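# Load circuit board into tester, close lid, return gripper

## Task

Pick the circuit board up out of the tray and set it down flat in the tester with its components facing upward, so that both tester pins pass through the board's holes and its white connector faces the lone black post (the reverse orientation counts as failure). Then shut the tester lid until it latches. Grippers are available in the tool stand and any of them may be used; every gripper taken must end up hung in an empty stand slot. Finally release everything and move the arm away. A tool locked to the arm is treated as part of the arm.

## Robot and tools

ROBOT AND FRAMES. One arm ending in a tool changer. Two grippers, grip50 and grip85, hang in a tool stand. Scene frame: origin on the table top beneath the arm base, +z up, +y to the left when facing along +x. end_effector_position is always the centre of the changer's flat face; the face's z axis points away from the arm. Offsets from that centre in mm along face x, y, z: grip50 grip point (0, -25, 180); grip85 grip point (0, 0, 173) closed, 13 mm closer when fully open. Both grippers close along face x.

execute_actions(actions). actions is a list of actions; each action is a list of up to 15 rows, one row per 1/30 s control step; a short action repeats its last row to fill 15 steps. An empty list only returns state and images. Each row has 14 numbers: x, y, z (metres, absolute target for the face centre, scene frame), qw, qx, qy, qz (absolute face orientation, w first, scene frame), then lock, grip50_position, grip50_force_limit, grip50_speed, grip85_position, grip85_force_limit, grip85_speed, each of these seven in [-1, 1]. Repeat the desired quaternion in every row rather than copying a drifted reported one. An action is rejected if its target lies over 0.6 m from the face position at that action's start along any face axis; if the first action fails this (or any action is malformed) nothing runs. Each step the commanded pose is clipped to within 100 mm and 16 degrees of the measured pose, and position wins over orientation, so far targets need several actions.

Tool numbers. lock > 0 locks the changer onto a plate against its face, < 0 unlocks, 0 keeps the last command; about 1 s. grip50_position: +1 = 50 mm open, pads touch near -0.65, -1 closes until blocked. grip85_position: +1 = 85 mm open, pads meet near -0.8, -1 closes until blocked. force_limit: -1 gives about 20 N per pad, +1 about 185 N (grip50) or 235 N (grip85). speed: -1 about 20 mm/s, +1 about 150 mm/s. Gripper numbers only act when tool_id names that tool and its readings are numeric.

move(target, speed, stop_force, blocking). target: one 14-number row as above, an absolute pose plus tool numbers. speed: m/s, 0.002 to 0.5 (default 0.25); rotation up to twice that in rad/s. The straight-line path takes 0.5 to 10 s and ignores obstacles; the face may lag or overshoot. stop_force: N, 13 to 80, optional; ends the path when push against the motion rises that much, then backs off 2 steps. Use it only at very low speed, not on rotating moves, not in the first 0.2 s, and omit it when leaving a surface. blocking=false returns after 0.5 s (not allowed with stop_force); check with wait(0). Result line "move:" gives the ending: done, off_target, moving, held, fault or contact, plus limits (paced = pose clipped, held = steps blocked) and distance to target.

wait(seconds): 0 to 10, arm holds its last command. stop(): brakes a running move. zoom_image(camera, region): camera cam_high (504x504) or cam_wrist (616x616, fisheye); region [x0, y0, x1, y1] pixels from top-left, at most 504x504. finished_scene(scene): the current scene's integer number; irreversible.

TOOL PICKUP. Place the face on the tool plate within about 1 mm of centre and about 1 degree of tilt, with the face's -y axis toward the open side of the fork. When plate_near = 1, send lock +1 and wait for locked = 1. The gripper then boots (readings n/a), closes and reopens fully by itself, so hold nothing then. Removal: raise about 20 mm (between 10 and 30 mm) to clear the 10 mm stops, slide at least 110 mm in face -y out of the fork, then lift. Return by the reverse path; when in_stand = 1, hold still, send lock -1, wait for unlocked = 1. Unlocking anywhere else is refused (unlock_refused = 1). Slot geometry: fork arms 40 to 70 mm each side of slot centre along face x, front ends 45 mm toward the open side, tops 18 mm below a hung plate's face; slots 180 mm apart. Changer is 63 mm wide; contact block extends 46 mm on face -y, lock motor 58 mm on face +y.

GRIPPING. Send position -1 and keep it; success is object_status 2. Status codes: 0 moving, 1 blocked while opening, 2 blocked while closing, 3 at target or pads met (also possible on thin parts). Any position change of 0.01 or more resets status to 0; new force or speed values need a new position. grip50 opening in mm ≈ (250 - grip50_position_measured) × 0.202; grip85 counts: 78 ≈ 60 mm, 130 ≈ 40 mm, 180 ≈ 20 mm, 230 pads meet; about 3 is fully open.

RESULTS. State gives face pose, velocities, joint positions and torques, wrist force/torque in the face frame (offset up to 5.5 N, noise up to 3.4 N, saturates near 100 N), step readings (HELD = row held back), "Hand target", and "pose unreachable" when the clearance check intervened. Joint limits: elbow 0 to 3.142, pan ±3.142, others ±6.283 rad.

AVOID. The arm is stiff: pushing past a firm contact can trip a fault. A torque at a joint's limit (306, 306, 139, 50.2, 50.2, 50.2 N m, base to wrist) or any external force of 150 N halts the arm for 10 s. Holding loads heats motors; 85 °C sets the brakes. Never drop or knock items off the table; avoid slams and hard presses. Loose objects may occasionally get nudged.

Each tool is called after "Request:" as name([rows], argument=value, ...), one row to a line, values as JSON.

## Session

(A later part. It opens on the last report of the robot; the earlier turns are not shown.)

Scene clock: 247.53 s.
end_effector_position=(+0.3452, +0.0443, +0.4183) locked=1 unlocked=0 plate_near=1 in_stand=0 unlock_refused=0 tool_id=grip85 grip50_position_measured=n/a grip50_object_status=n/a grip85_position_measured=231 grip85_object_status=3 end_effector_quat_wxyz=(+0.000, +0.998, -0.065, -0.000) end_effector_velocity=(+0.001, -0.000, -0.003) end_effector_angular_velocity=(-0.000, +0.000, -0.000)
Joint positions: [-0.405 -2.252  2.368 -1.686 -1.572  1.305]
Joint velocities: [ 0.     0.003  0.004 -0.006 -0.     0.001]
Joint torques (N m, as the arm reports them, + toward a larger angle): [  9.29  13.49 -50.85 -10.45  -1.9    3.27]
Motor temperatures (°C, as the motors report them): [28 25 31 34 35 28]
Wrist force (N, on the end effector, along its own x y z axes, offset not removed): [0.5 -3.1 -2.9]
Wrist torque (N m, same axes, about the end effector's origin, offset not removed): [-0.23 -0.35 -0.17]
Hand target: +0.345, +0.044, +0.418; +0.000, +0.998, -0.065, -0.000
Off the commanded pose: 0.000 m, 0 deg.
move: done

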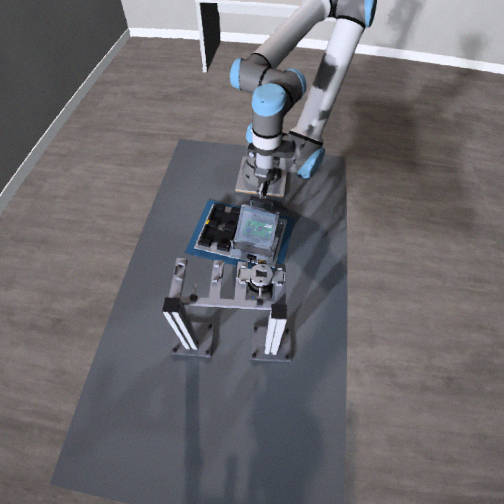

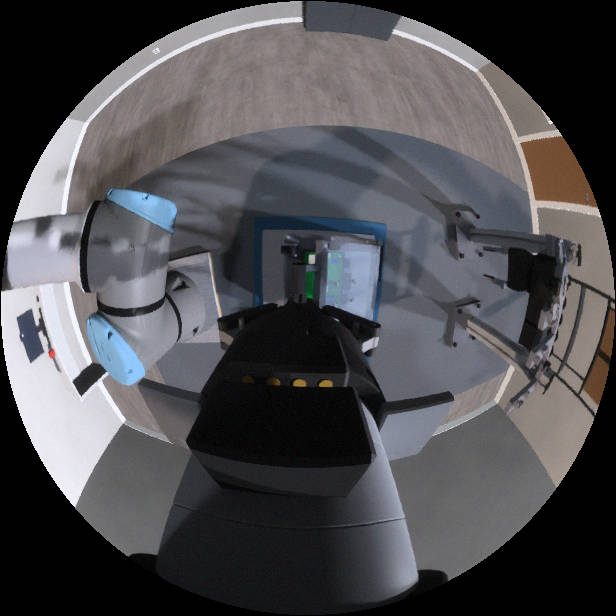

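Request:
move(target=[0.3413,0.0448,0.39,0,0.9979,-0.0645,0,0,1,0,0,-1,-0.6,0.5], speed=0.015, stop_force=25)

Request:
move(target=[0.3225,0.0473,0.369,0,0.9979,-0.0645,0,0,1,0,0,-1,-0.6,0.5], speed=0.025, stop_force=25)

Request:
zoom_image(camera="cam_wrist", region=[220,200,400,340])

Scene clock: 254.43 s.
end_effector_position=(+0.3413, +0.0448, +0.3903) locked=1 unlocked=0 plate_near=1 in_stand=0 unlock_refused=0 tool_id=grip85 grip50_position_measured=n/a grip50_object_status=n/a grip85_position_measured=231 grip85_object_status=3 end_effector_quat_wxyz=(+0.000, +0.998, -0.065, -0.000) end_effector_velocity=(-0.000, -0.000, -0.003) end_effector_angular_velocity=(+0.000, +0.000, +0.001)
Joint positions: [-0.409 -2.254  2.417 -1.735 -1.572  1.302]
Joint velocities: [-0.001  0.     0.005 -0.005  0.    -0.002]
Joint torques (N m, as the arm reports them, + toward a larger angle): [-10.02 -12.31 -52.79 -10.19  -1.37  -2.74]
Motor temperatures (°C, as the motors report them): [28 25 31 34 35 28]
Wrist force (N, on the end effector, along its own x y z axes, offset not removed): [0.1 0.6 -2.9]
Wrist torque (N m, same axes, about the end effector's origin, offset not removed): [0.06 -0.13 -0.13]
Hand target: +0.341, +0.045, +0.390; -0.000, +0.998, -0.065, -0.000
Off the commanded pose: 0.000 m, 0 deg.
move: done

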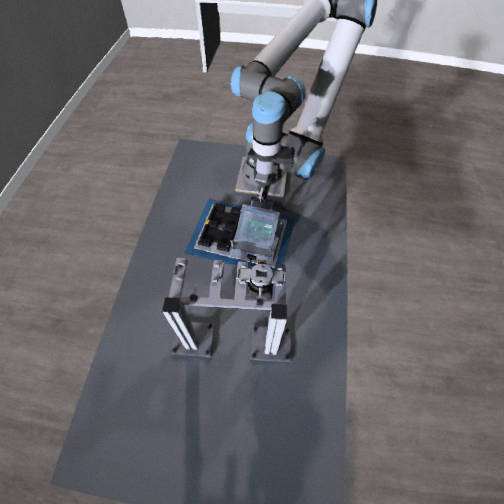

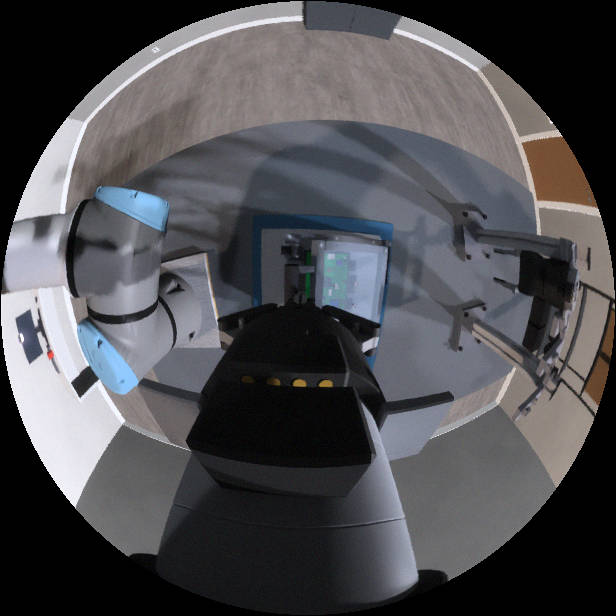

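Scene clock: 255.90 s.
end_effector_position=(+0.3227, +0.0473, +0.3692) locked=1 unlocked=0 plate_near=1 in_stand=0 unlock_refused=0 tool_id=grip85 grip50_position_measured=n/a grip50_object_status=n/a grip85_position_measured=231 grip85_object_status=3 end_effector_quat_wxyz=(-0.000, +0.998, -0.065, -0.000) end_effector_velocity=(-0.002, +0.000, -0.002) end_effector_angular_velocity=(+0.000, +0.001, +0.000)
Joint positions: [-0.426 -2.298  2.468 -1.741 -1.572  1.284]
Joint velocities: [-0.003 -0.004  0.005 -0.     0.    -0.003]
Joint torques (N m, as the arm reports them, + toward a larger angle): [-10.03  -8.23 -49.38 -10.3   -1.85  -3.49]
Motor temperatures (°C, as the motors report them): [28 25 31 34 35 28]
Wrist force (N, on the end effector, along its own x y z axes, offset not removed): [-0.7 -3.8 -2.0]
Wrist torque (N m, same axes, about the end effector's origin, offset not removed): [-0.27 -0.21 -0.10]
Hand target: +0.323, +0.047, +0.369; -0.000, +0.998, -0.065, -0.000
Off the commanded pose: 0.000 m, 0 deg.
move: done

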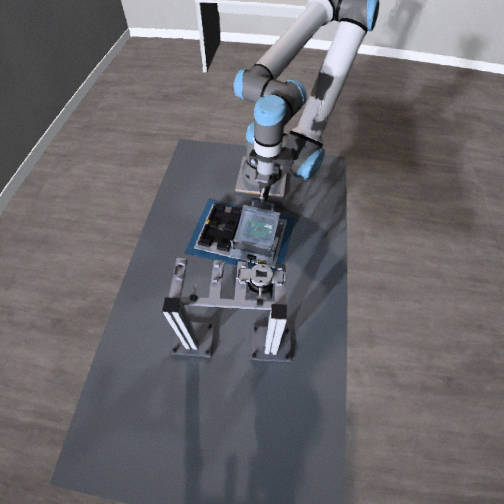

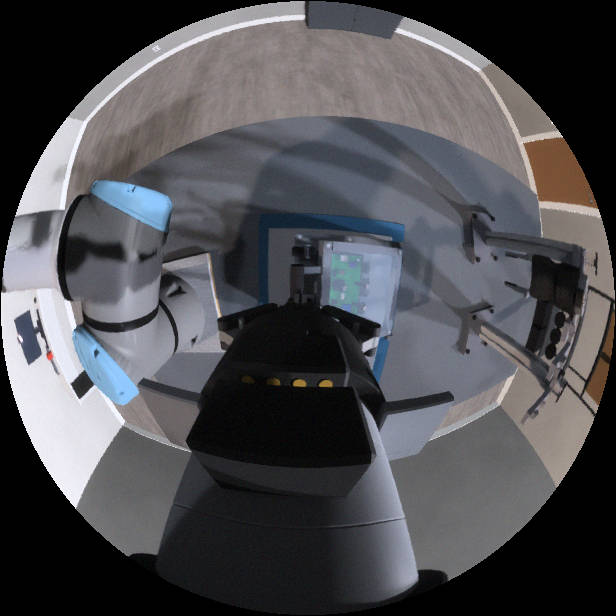

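Region (220, 200, 400, 340) of cam_wrist's 616x616 image, scaled by 2.800, with more detail than that image has.

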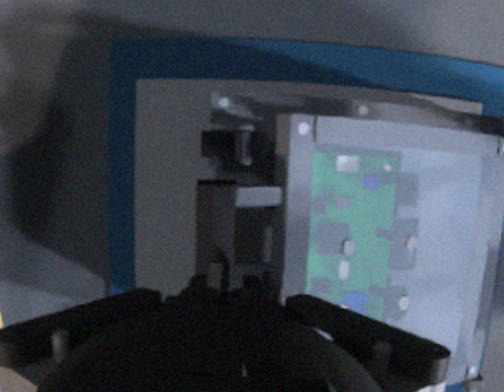

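Request:
move(target=[0.3126,0.0485,0.344,0,0.9979,-0.0645,0,0,1,0,0,-1,-0.6,0.5], speed=0.025, stop_force=25)

Request:
move(target=[0.3066,0.0493,0.318,0,0.9979,-0.0645,0,0,1,0,0,-1,-0.6,0.5], speed=0.025, stop_force=25)

Request:
move(target=[0.3017,0.05,0.285,0,0.9979,-0.0645,0,0,1,0,0,-1,-0.6,0.5], speed=0.008, stop_force=35)

Request:
zoom_image(camera="cam_wrist", region=[220,200,400,340])

Scene clock: 262.27 s.
end_effector_position=(+0.3127, +0.0485, +0.3443) locked=1 unlocked=0 plate_near=1 in_stand=0 unlock_refused=0 tool_id=grip85 grip50_position_measured=n/a grip50_object_status=n/a grip85_position_measured=231 grip85_object_status=3 end_effector_quat_wxyz=(-0.000, +0.998, -0.065, -0.000) end_effector_velocity=(-0.001, -0.000, -0.003) end_effector_angular_velocity=(+0.001, +0.001, -0.001)
Joint positions: [-0.438 -2.316  2.517 -1.772 -1.572  1.273]
Joint velocities: [-0.002 -0.001  0.005 -0.003 -0.    -0.001]
Joint torques (N m, as the arm reports them, + toward a larger angle): [-10.47 -10.07 -49.18 -11.07  -0.16  -2.49]
Motor temperatures (°C, as the motors report them): [28 25 31 34 35 28]
Wrist force (N, on the end effector, along its own x y z axes, offset not removed): [0.1 -2.2 -3.0]
Wrist torque (N m, same axes, about the end effector's origin, offset not removed): [-0.19 -0.27 -0.18]
Hand target: +0.313, +0.049, +0.344; -0.000, +0.998, -0.065, -0.000
Off the commanded pose: 0.000 m, 0 deg.
move: done

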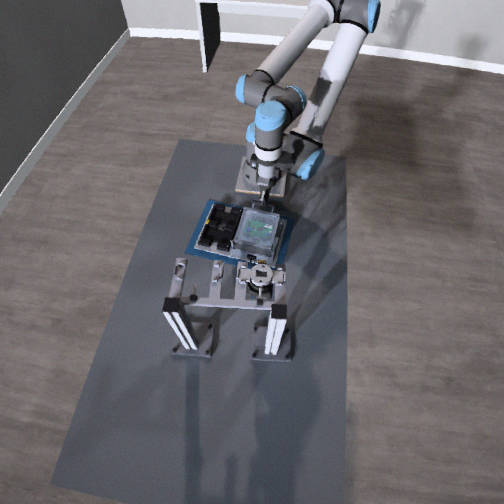

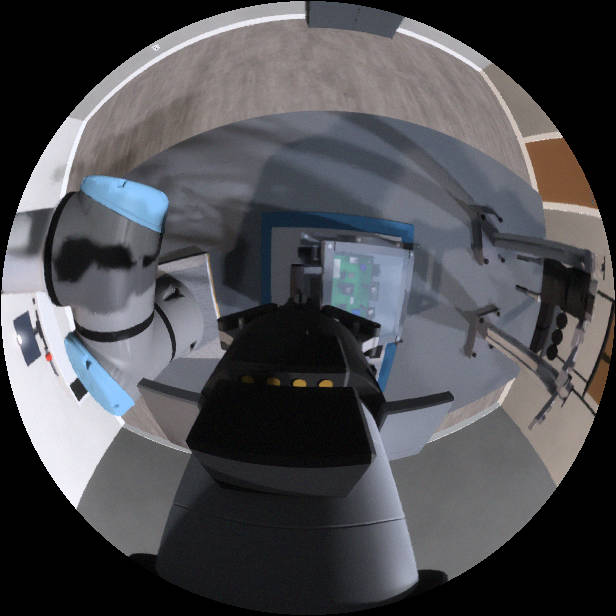

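Scene clock: 263.67 s.
end_effector_position=(+0.3067, +0.0493, +0.3183) locked=1 unlocked=0 plate_near=1 in_stand=0 unlock_refused=0 tool_id=grip85 grip50_position_measured=n/a grip50_object_status=n/a grip85_position_measured=231 grip85_object_status=3 end_effector_quat_wxyz=(-0.000, +0.998, -0.065, -0.000) end_effector_velocity=(-0.001, -0.000, -0.003) end_effector_angular_velocity=(+0.000, +0.000, -0.001)
Joint positions: [-0.445 -2.319  2.565 -1.817 -1.572  1.266]
Joint velocities: [-0.001  0.     0.005 -0.005  0.    -0.   ]
Joint torques (N m, as the arm reports them, + toward a larger angle): [-12.98  -9.37 -49.29 -10.07  -1.46  -2.99]
Motor temperatures (°C, as the motors report them): [28 25 31 34 35 28]
Wrist force (N, on the end effector, along its own x y z axes, offset not removed): [-1.3 -1.6 -1.4]
Wrist torque (N m, same axes, about the end effector's origin, offset not removed): [-0.08 -0.17 -0.15]
Hand target: +0.307, +0.049, +0.318; -0.000, +0.998, -0.065, -0.000
Off the commanded pose: 0.000 m, 0 deg.
move: done

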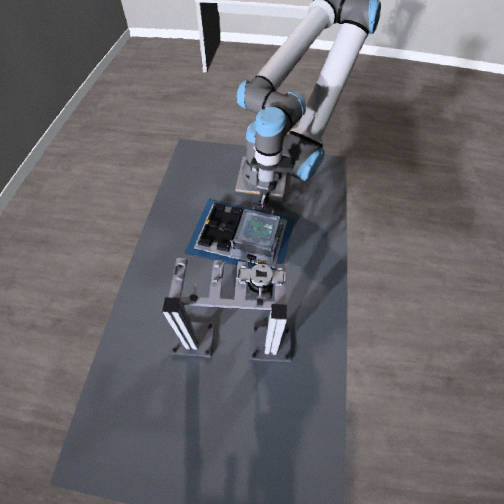

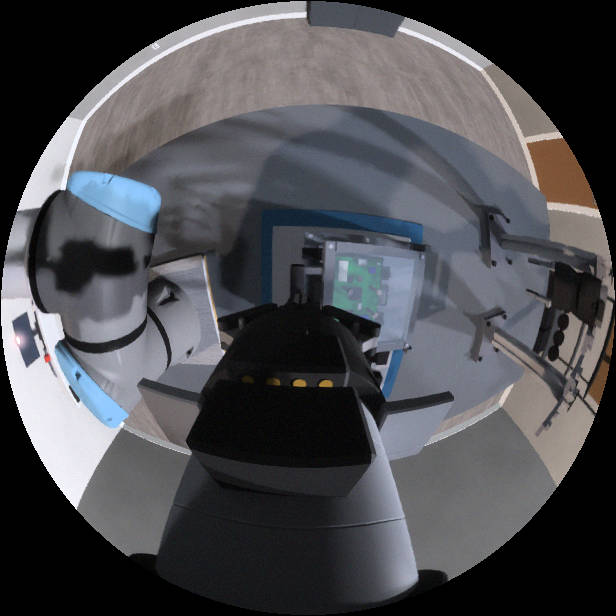

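Scene clock: 267.73 s.
end_effector_position=(+0.3023, +0.0499, +0.2892) locked=1 unlocked=0 plate_near=1 in_stand=0 unlock_refused=0 tool_id=grip85 grip50_position_measured=n/a grip50_object_status=n/a grip85_position_measured=231 grip85_object_status=3 end_effector_quat_wxyz=(-0.000, +0.998, -0.064, -0.000) end_effector_velocity=(+0.000, +0.000, +0.002) end_effector_angular_velocity=(+0.001, +0.002, +0.002)
Joint positions: [-0.45  -2.31   2.615 -1.877 -1.572  1.261]
Joint velocities: [ 0.001  0.001 -0.003  0.005 -0.    -0.001]
Joint torques (N m, as the arm reports them, + toward a larger angle): [  1.34   2.32 -38.91   2.63  -2.48  -0.56]
Motor temperatures (°C, as the motors report them): [28 25 31 34 35 28]
Wrist force (N, on the end effector, along its own x y z axes, offset not removed): [3.4 -3.6 -36.2]
Wrist torque (N m, same axes, about the end effector's origin, offset not removed): [0.11 0.85 -0.13]
Hand target: +0.302, +0.050, +0.290; -0.000, +0.998, -0.065, +0.000
Off the commanded pose: 0.004 m, 0 deg.
move: contact

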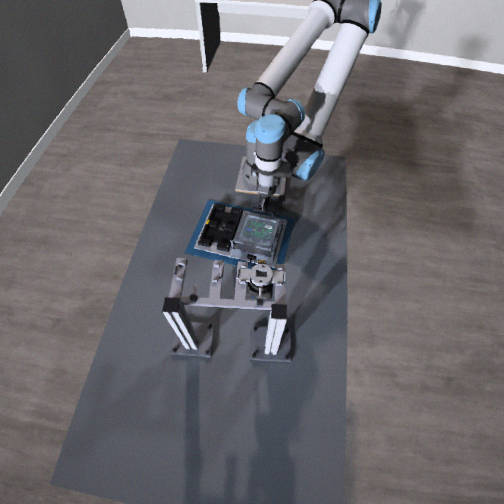

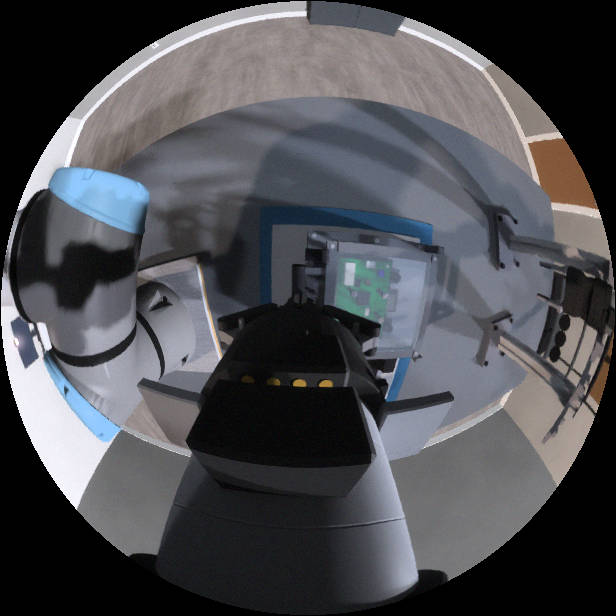

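Region (220, 200, 400, 340) of cam_wrist's 616x616 image, scaled by 2.800, with more detail than that image has.

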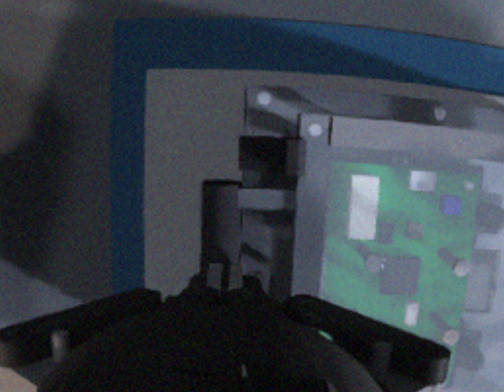

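Request:
move(target=[0.3023,0.0499,0.31,0,0.9979,-0.0645,0,0,1,0,0,-1,-0.6,0.5], speed=0.03)

Request:
zoom_image(camera="cam_wrist", region=[280,220,360,300])

Scene clock: 273.30 s.
end_effector_position=(+0.3023, +0.0499, +0.3097) locked=1 unlocked=0 plate_near=1 in_stand=0 unlock_refused=0 tool_id=grip85 grip50_position_measured=n/a grip50_object_status=n/a grip85_position_measured=231 grip85_object_status=3 end_effector_quat_wxyz=(-0.000, +0.998, -0.065, +0.000) end_effector_velocity=(-0.000, -0.000, +0.002) end_effector_angular_velocity=(+0.000, +0.000, -0.001)
Joint positions: [-0.449 -2.327  2.582 -1.826 -1.572  1.261]
Joint velocities: [-0.001 -0.002 -0.004  0.006  0.     0.   ]
Joint torques (N m, as the arm reports them, + toward a larger angle): [-10.59  -8.11 -64.1   -3.47  -1.87  -1.31]
Motor temperatures (°C, as the motors report them): [28 25 31 34 35 28]
Wrist force (N, on the end effector, along its own x y z axes, offset not removed): [-1.5 -2.1 -0.5]
Wrist torque (N m, same axes, about the end effector's origin, offset not removed): [-0.10 -0.20 -0.15]
Hand target: +0.302, +0.050, +0.310; +0.000, +0.998, -0.065, +0.000
Off the commanded pose: 0.000 m, 0 deg.
move: done

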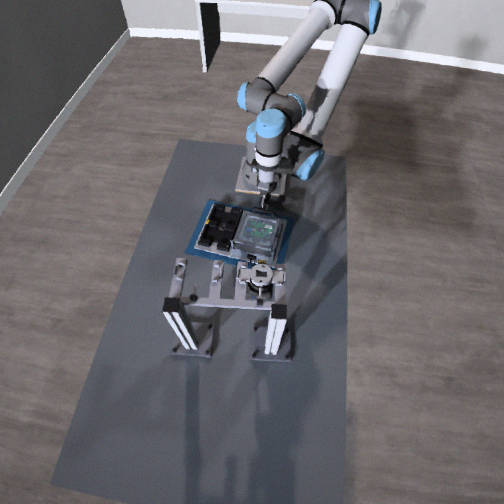

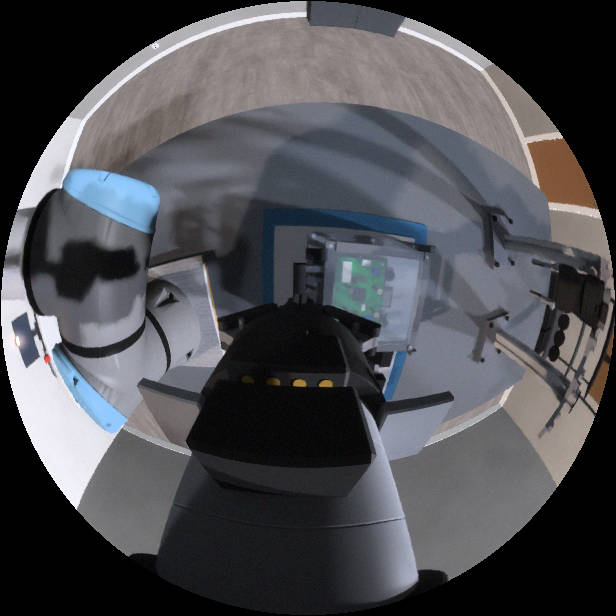

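Region (280, 220, 360, 300) of cam_wrist's 616x616 image, scaled by 6.300, with more detail than that image has.

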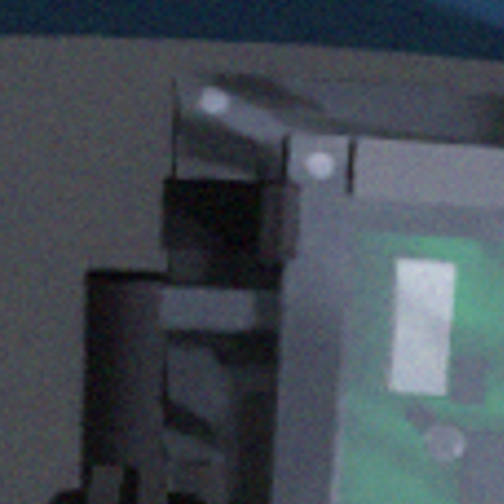

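Request:
move(target=[0.44,-0.04,0.381,0,0.9537,0.3007,0,0,1,0,0,1,-0.6,0], speed=0.25)

Request:
move(target=[0.62,-0.1056,0.381,0,0.6765,0.7364,0,0,1,0,0,1,-0.6,0], speed=0.25)

Request:
move(target=[0.7505,-0.0945,0.381,0,0.6765,0.7364,0,0,1,0,0,1,-0.6,0], speed=0.07, stop_force=20)

Request:
move(target=[0.7505,-0.0945,0.3605,0,0.6765,0.7364,0,0,1,0,0,1,-0.6,0], speed=0.01, stop_force=25)

Scene clock: 282.00 s.
end_effector_position=(+0.4396, -0.0398, +0.3810) locked=1 unlocked=0 plate_near=1 in_stand=0 unlock_refused=0 tool_id=grip85 grip50_position_measured=n/a grip50_object_status=n/a grip85_position_measured=3 grip85_object_status=3 end_effector_quat_wxyz=(+0.000, +0.954, +0.300, +0.000) end_effector_velocity=(+0.002, -0.001, +0.001) end_effector_angular_velocity=(+0.001, +0.000, +0.010)
Joint positions: [-0.505 -2.     2.329 -1.899 -1.572  0.467]
Joint velocities: [ 0.     0.005 -0.004 -0.     0.001 -0.01 ]
Joint torques (N m, as the arm reports them, + toward a larger angle): [-12.04  -5.12 -65.51  -8.39   1.18  -2.59]
Motor temperatures (°C, as the motors report them): [28 25 31 34 35 28]
Wrist force (N, on the end effector, along its own x y z axes, offset not removed): [1.7 -2.0 -2.8]
Wrist torque (N m, same axes, about the end effector's origin, offset not removed): [-0.11 -0.42 -0.09]
Hand target: +0.440, -0.040, +0.381; -0.000, +0.954, +0.301, +0.000
Off the commanded pose: 0.000 m, 0 deg.
move: done

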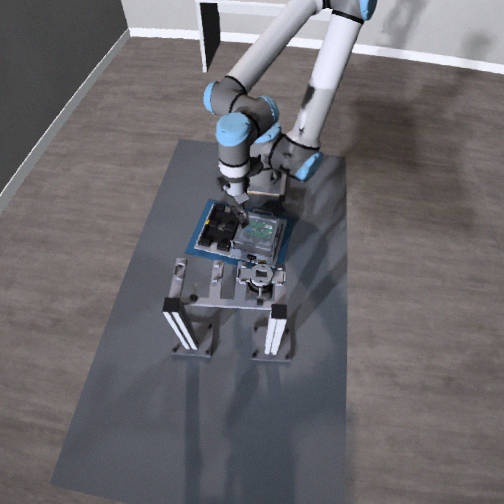

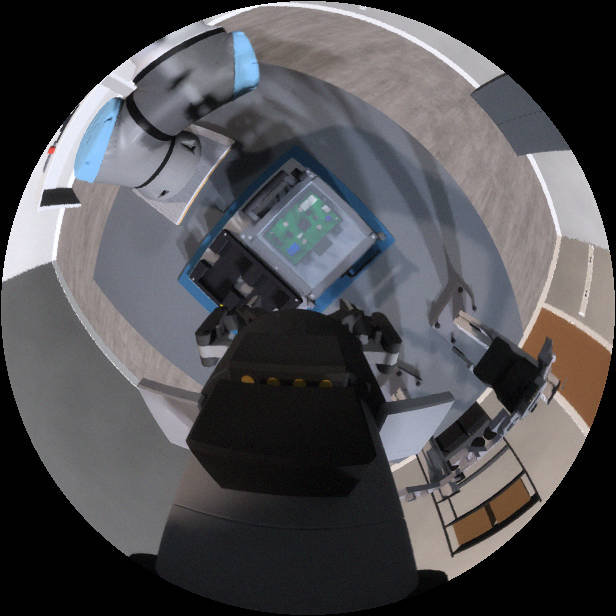

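Scene clock: 284.63 s.
end_effector_position=(+0.6196, -0.1056, +0.3812) locked=1 unlocked=0 plate_near=1 in_stand=0 unlock_refused=0 tool_id=grip85 grip50_position_measured=n/a grip50_object_status=n/a grip85_position_measured=3 grip85_object_status=3 end_effector_quat_wxyz=(+0.000, +0.677, +0.736, -0.000) end_effector_velocity=(+0.002, -0.001, -0.000) end_effector_angular_velocity=(+0.001, +0.001, +0.014)
Joint positions: [-0.459 -1.628  2.059 -2.002 -1.572 -0.532]
Joint velocities: [-0.     0.005 -0.004  0.     0.    -0.014]
Joint torques (N m, as the arm reports them, + toward a larger angle): [  9.67 -44.11 -61.34  -8.64   1.48  -2.9 ]
Motor temperatures (°C, as the motors report them): [28 25 31 34 35 28]
Wrist force (N, on the end effector, along its own x y z axes, offset not removed): [-0.6 -1.4 -2.1]
Wrist torque (N m, same axes, about the end effector's origin, offset not removed): [-0.06 -0.23 -0.05]
Hand target: +0.620, -0.106, +0.381; +0.000, +0.677, +0.736, -0.000
Off the commanded pose: 0.000 m, 0 deg.
move: done

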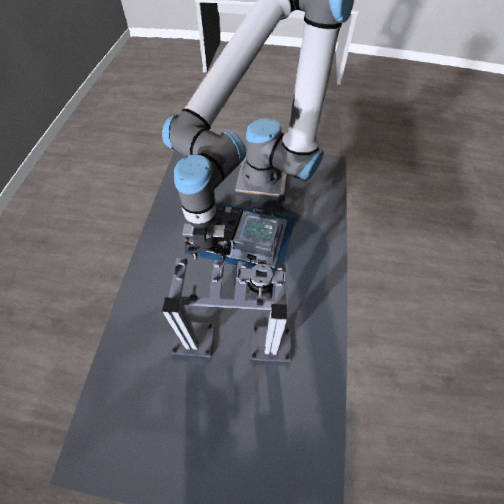

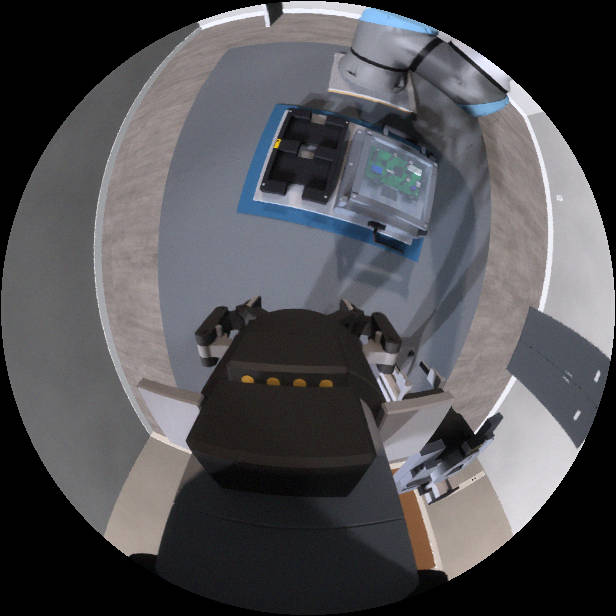

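Scene clock: 287.00 s.
end_effector_position=(+0.7502, -0.0947, +0.3811) locked=1 unlocked=0 plate_near=1 in_stand=0 unlock_refused=0 tool_id=grip85 grip50_position_measured=n/a grip50_object_status=n/a grip85_position_measured=3 grip85_object_status=3 end_effector_quat_wxyz=(+0.000, +0.677, +0.736, -0.000) end_effector_velocity=(+0.003, -0.000, -0.000) end_effector_angular_velocity=(-0.000, +0.001, -0.001)
Joint positions: [-0.368 -1.417  1.836 -1.99  -1.572 -0.442]
Joint velocities: [ 0.001  0.004 -0.005  0.001 -0.     0.002]
Joint torques (N m, as the arm reports them, + toward a larger angle): [  8.12 -57.04 -60.11  -3.59  -2.24   3.9 ]
Motor temperatures (°C, as the motors report them): [28 25 32 34 35 28]
Wrist force (N, on the end effector, along its own x y z axes, offset not removed): [-1.6 -1.4 -1.0]
Wrist torque (N m, same axes, about the end effector's origin, offset not removed): [-0.10 -0.15 -0.21]
Hand target: +0.750, -0.095, +0.381; +0.000, +0.677, +0.736, -0.000
Off the commanded pose: 0.000 m, 0 deg.
move: done

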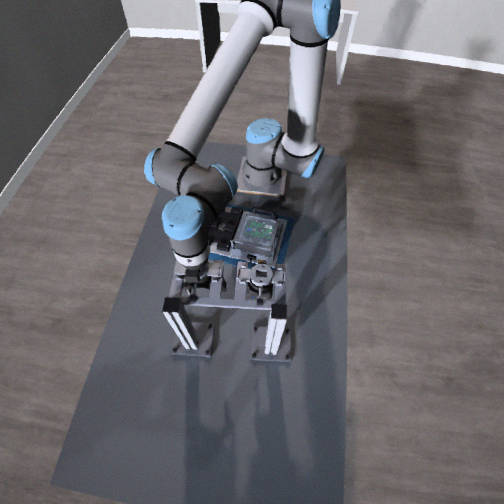

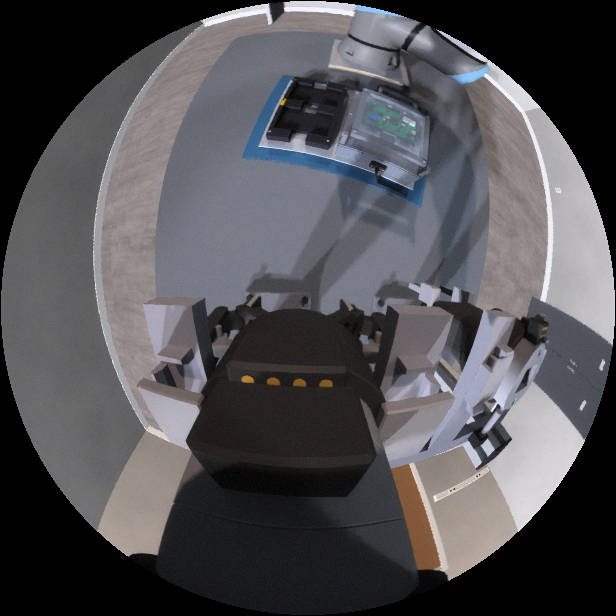

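Scene clock: 289.27 s.
end_effector_position=(+0.7505, -0.0945, +0.3609) locked=1 unlocked=0 plate_near=1 in_stand=1 unlock_refused=0 tool_id=grip85 grip50_position_measured=n/a grip50_object_status=n/a grip85_position_measured=3 grip85_object_status=3 end_effector_quat_wxyz=(+0.000, +0.677, +0.736, +0.000) end_effector_velocity=(+0.001, -0.001, -0.001) end_effector_angular_velocity=(-0.001, -0.002, +0.000)
Joint positions: [-0.367 -1.402  1.857 -2.026 -1.572 -0.442]
Joint velocities: [-0.001  0.001  0.001 -0.005 -0.    -0.001]
Joint torques (N m, as the arm reports them, + toward a larger angle): [ 11.14 -54.21 -40.54  -9.76   1.72   3.25]
Motor temperatures (°C, as the motors report them): [28 25 32 34 35 28]
Wrist force (N, on the end effector, along its own x y z axes, offset not removed): [1.8 -3.6 -11.9]
Wrist torque (N m, same axes, about the end effector's origin, offset not removed): [-0.03 -0.78 0.14]
Hand target: +0.750, -0.094, +0.361; -0.000, +0.677, +0.736, -0.000
Off the commanded pose: 0.000 m, 0 deg.
move: done

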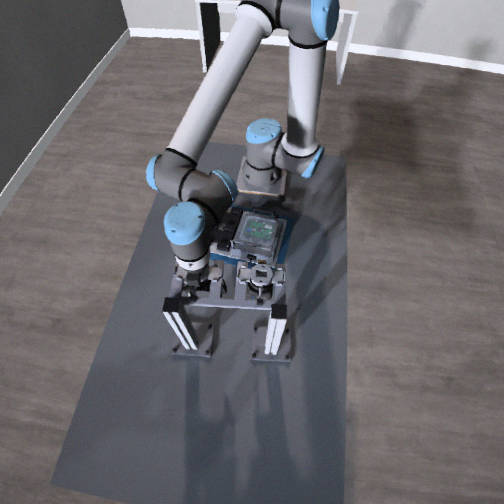

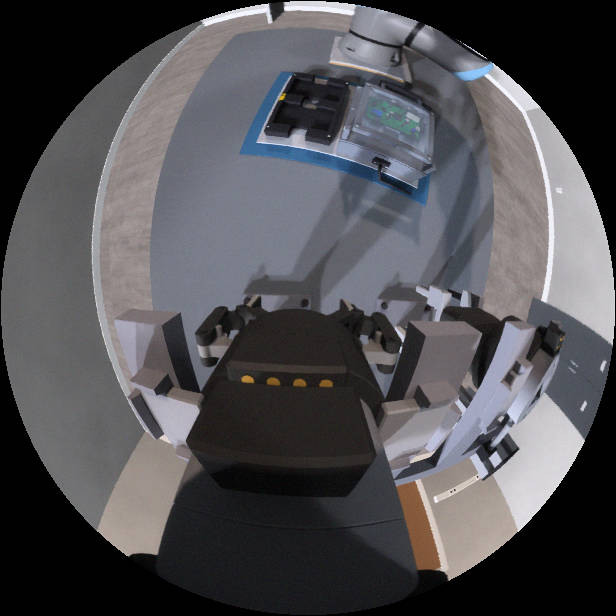

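Request:
execute_actions([
  [[0.7505,-0.0945,0.3608,0,0.6765,0.7364,0,-1,1,0,0,1,-0.6,0]],
  [[0.7505,-0.0945,0.3608,0,0.6765,0.7364,0,-1,1,0,0,1,-0.6,0]],
  [[0.7505,-0.0945,0.3608,0,0.6765,0.7364,0,-1,1,0,0,1,-0.6,0]],
])

Scene clock: 293.40 s.
end_effector_position=(+0.7505, -0.0945, +0.3608) locked=0 unlocked=1 plate_near=1 in_stand=1 unlock_refused=0 tool_id=none grip50_position_measured=n/a grip50_object_status=n/a grip85_position_measured=n/a grip85_object_status=n/a end_effector_quat_wxyz=(-0.000, +0.677, +0.736, -0.000) end_effector_velocity=(-0.000, +0.000, -0.000) end_effector_angular_velocity=(+0.000, +0.000, +0.001)
Joint positions: [-0.367 -1.402  1.857 -2.026 -1.572 -0.442]
Joint velocities: [ 0.     0.     0.     0.    -0.    -0.001]
Joint torques (N m, as the arm reports them, + toward a larger angle): [  0.2  -87.15 -51.45  -3.13   0.93  -1.92]
Motor temperatures (°C, as the motors report them): [28 25 32 34 35 28]
Wrist force (N, on the end effector, along its own x y z axes, offset not removed): [-0.9 5.3 0.7]
Wrist torque (N m, same axes, about the end effector's origin, offset not removed): [0.01 -0.33 -0.21]
Hand target: +0.751, -0.095, +0.361; -0.000, +0.677, +0.736, -0.000
Off the commanded pose: 0.000 m, 0 deg.
Step readings (end_effector_position; steps 1 to 15: 1st action; 16 to 30: 2nd action; 31 to 45: 3rd action):
0: (+0.7505, -0.0945, +0.3605)
1: (+0.7505, -0.0945, +0.3604)
2: (+0.7505, -0.0945, +0.3604)
4: (+0.7504, -0.0945, +0.3604)
8: (+0.7505, -0.0945, +0.3605)
15: (+0.7505, -0.0945, +0.3606)
16: (+0.7505, -0.0945, +0.3606)
17: (+0.7505, -0.0945, +0.3606)
19: (+0.7505, -0.0945, +0.3607)
23: (+0.7505, -0.0945, +0.3607)
30: (+0.7505, -0.0945, +0.3608)
31: (+0.7505, -0.0945, +0.3608)
32: (+0.7505, -0.0945, +0.3608)
34: (+0.7505, -0.0945, +0.3608)
38: (+0.7505, -0.0945, +0.3608)
45: end_effector_position above

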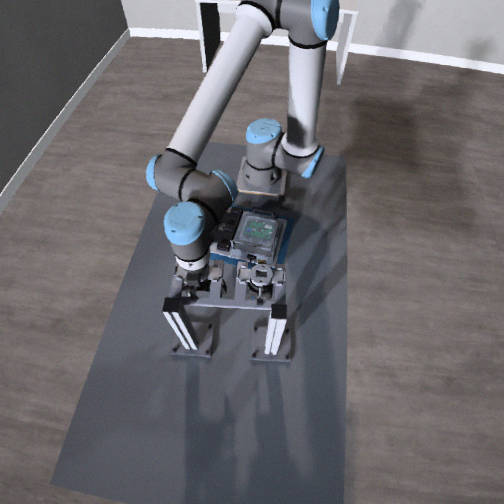

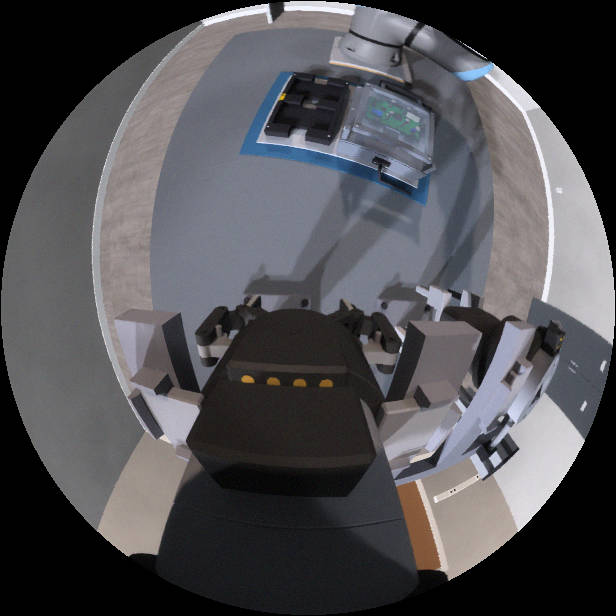

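Request:
move(target=[0.7505,-0.0945,0.54,0,0.6765,0.7364,0,0,1,0,0,1,-0.6,0], speed=0.1)

Scene clock: 297.83 s.
end_effector_position=(+0.7506, -0.0945, +0.5396) locked=0 unlocked=1 plate_near=0 in_stand=0 unlock_refused=0 tool_id=none grip50_position_measured=n/a grip50_object_status=n/a grip85_position_measured=n/a grip85_object_status=n/a end_effector_quat_wxyz=(+0.000, +0.677, +0.736, +0.000) end_effector_velocity=(+0.000, -0.000, +0.002) end_effector_angular_velocity=(-0.000, +0.000, +0.001)
Joint positions: [-0.367 -1.489  1.628 -1.71  -1.572 -0.441]
Joint velocities: [-0.    -0.    -0.004  0.004 -0.    -0.001]
Joint torques (N m, as the arm reports them, + toward a larger angle): [  9.64 -81.05 -60.32  -1.91   0.64   3.64]
Motor temperatures (°C, as the motors report them): [28 25 32 34 35 28]
Wrist force (N, on the end effector, along its own x y z axes, offset not removed): [-1.1 -3.0 -2.6]
Wrist torque (N m, same axes, about the end effector's origin, offset not removed): [-0.18 -0.23 -0.09]
Hand target: +0.751, -0.095, +0.540; +0.000, +0.677, +0.736, +0.000
Off the commanded pose: 0.000 m, 0 deg.
move: done

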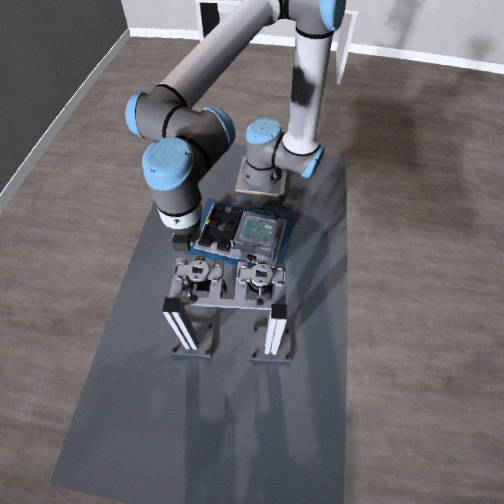

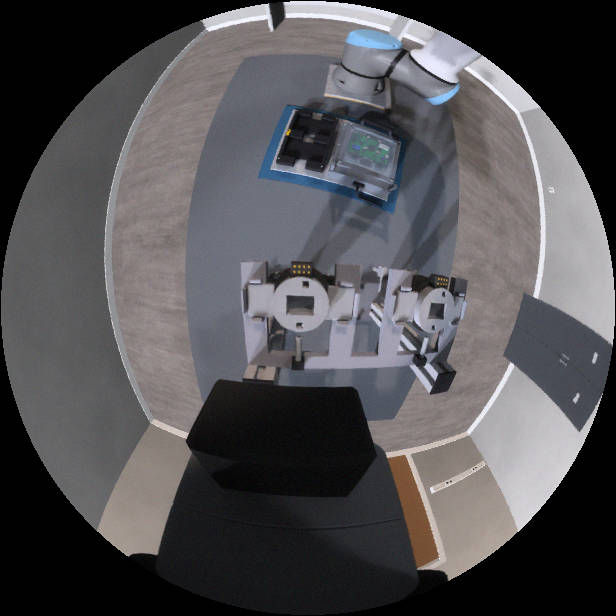

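Request:
finished_scene(scene=2)

The scene is finished: the task was done.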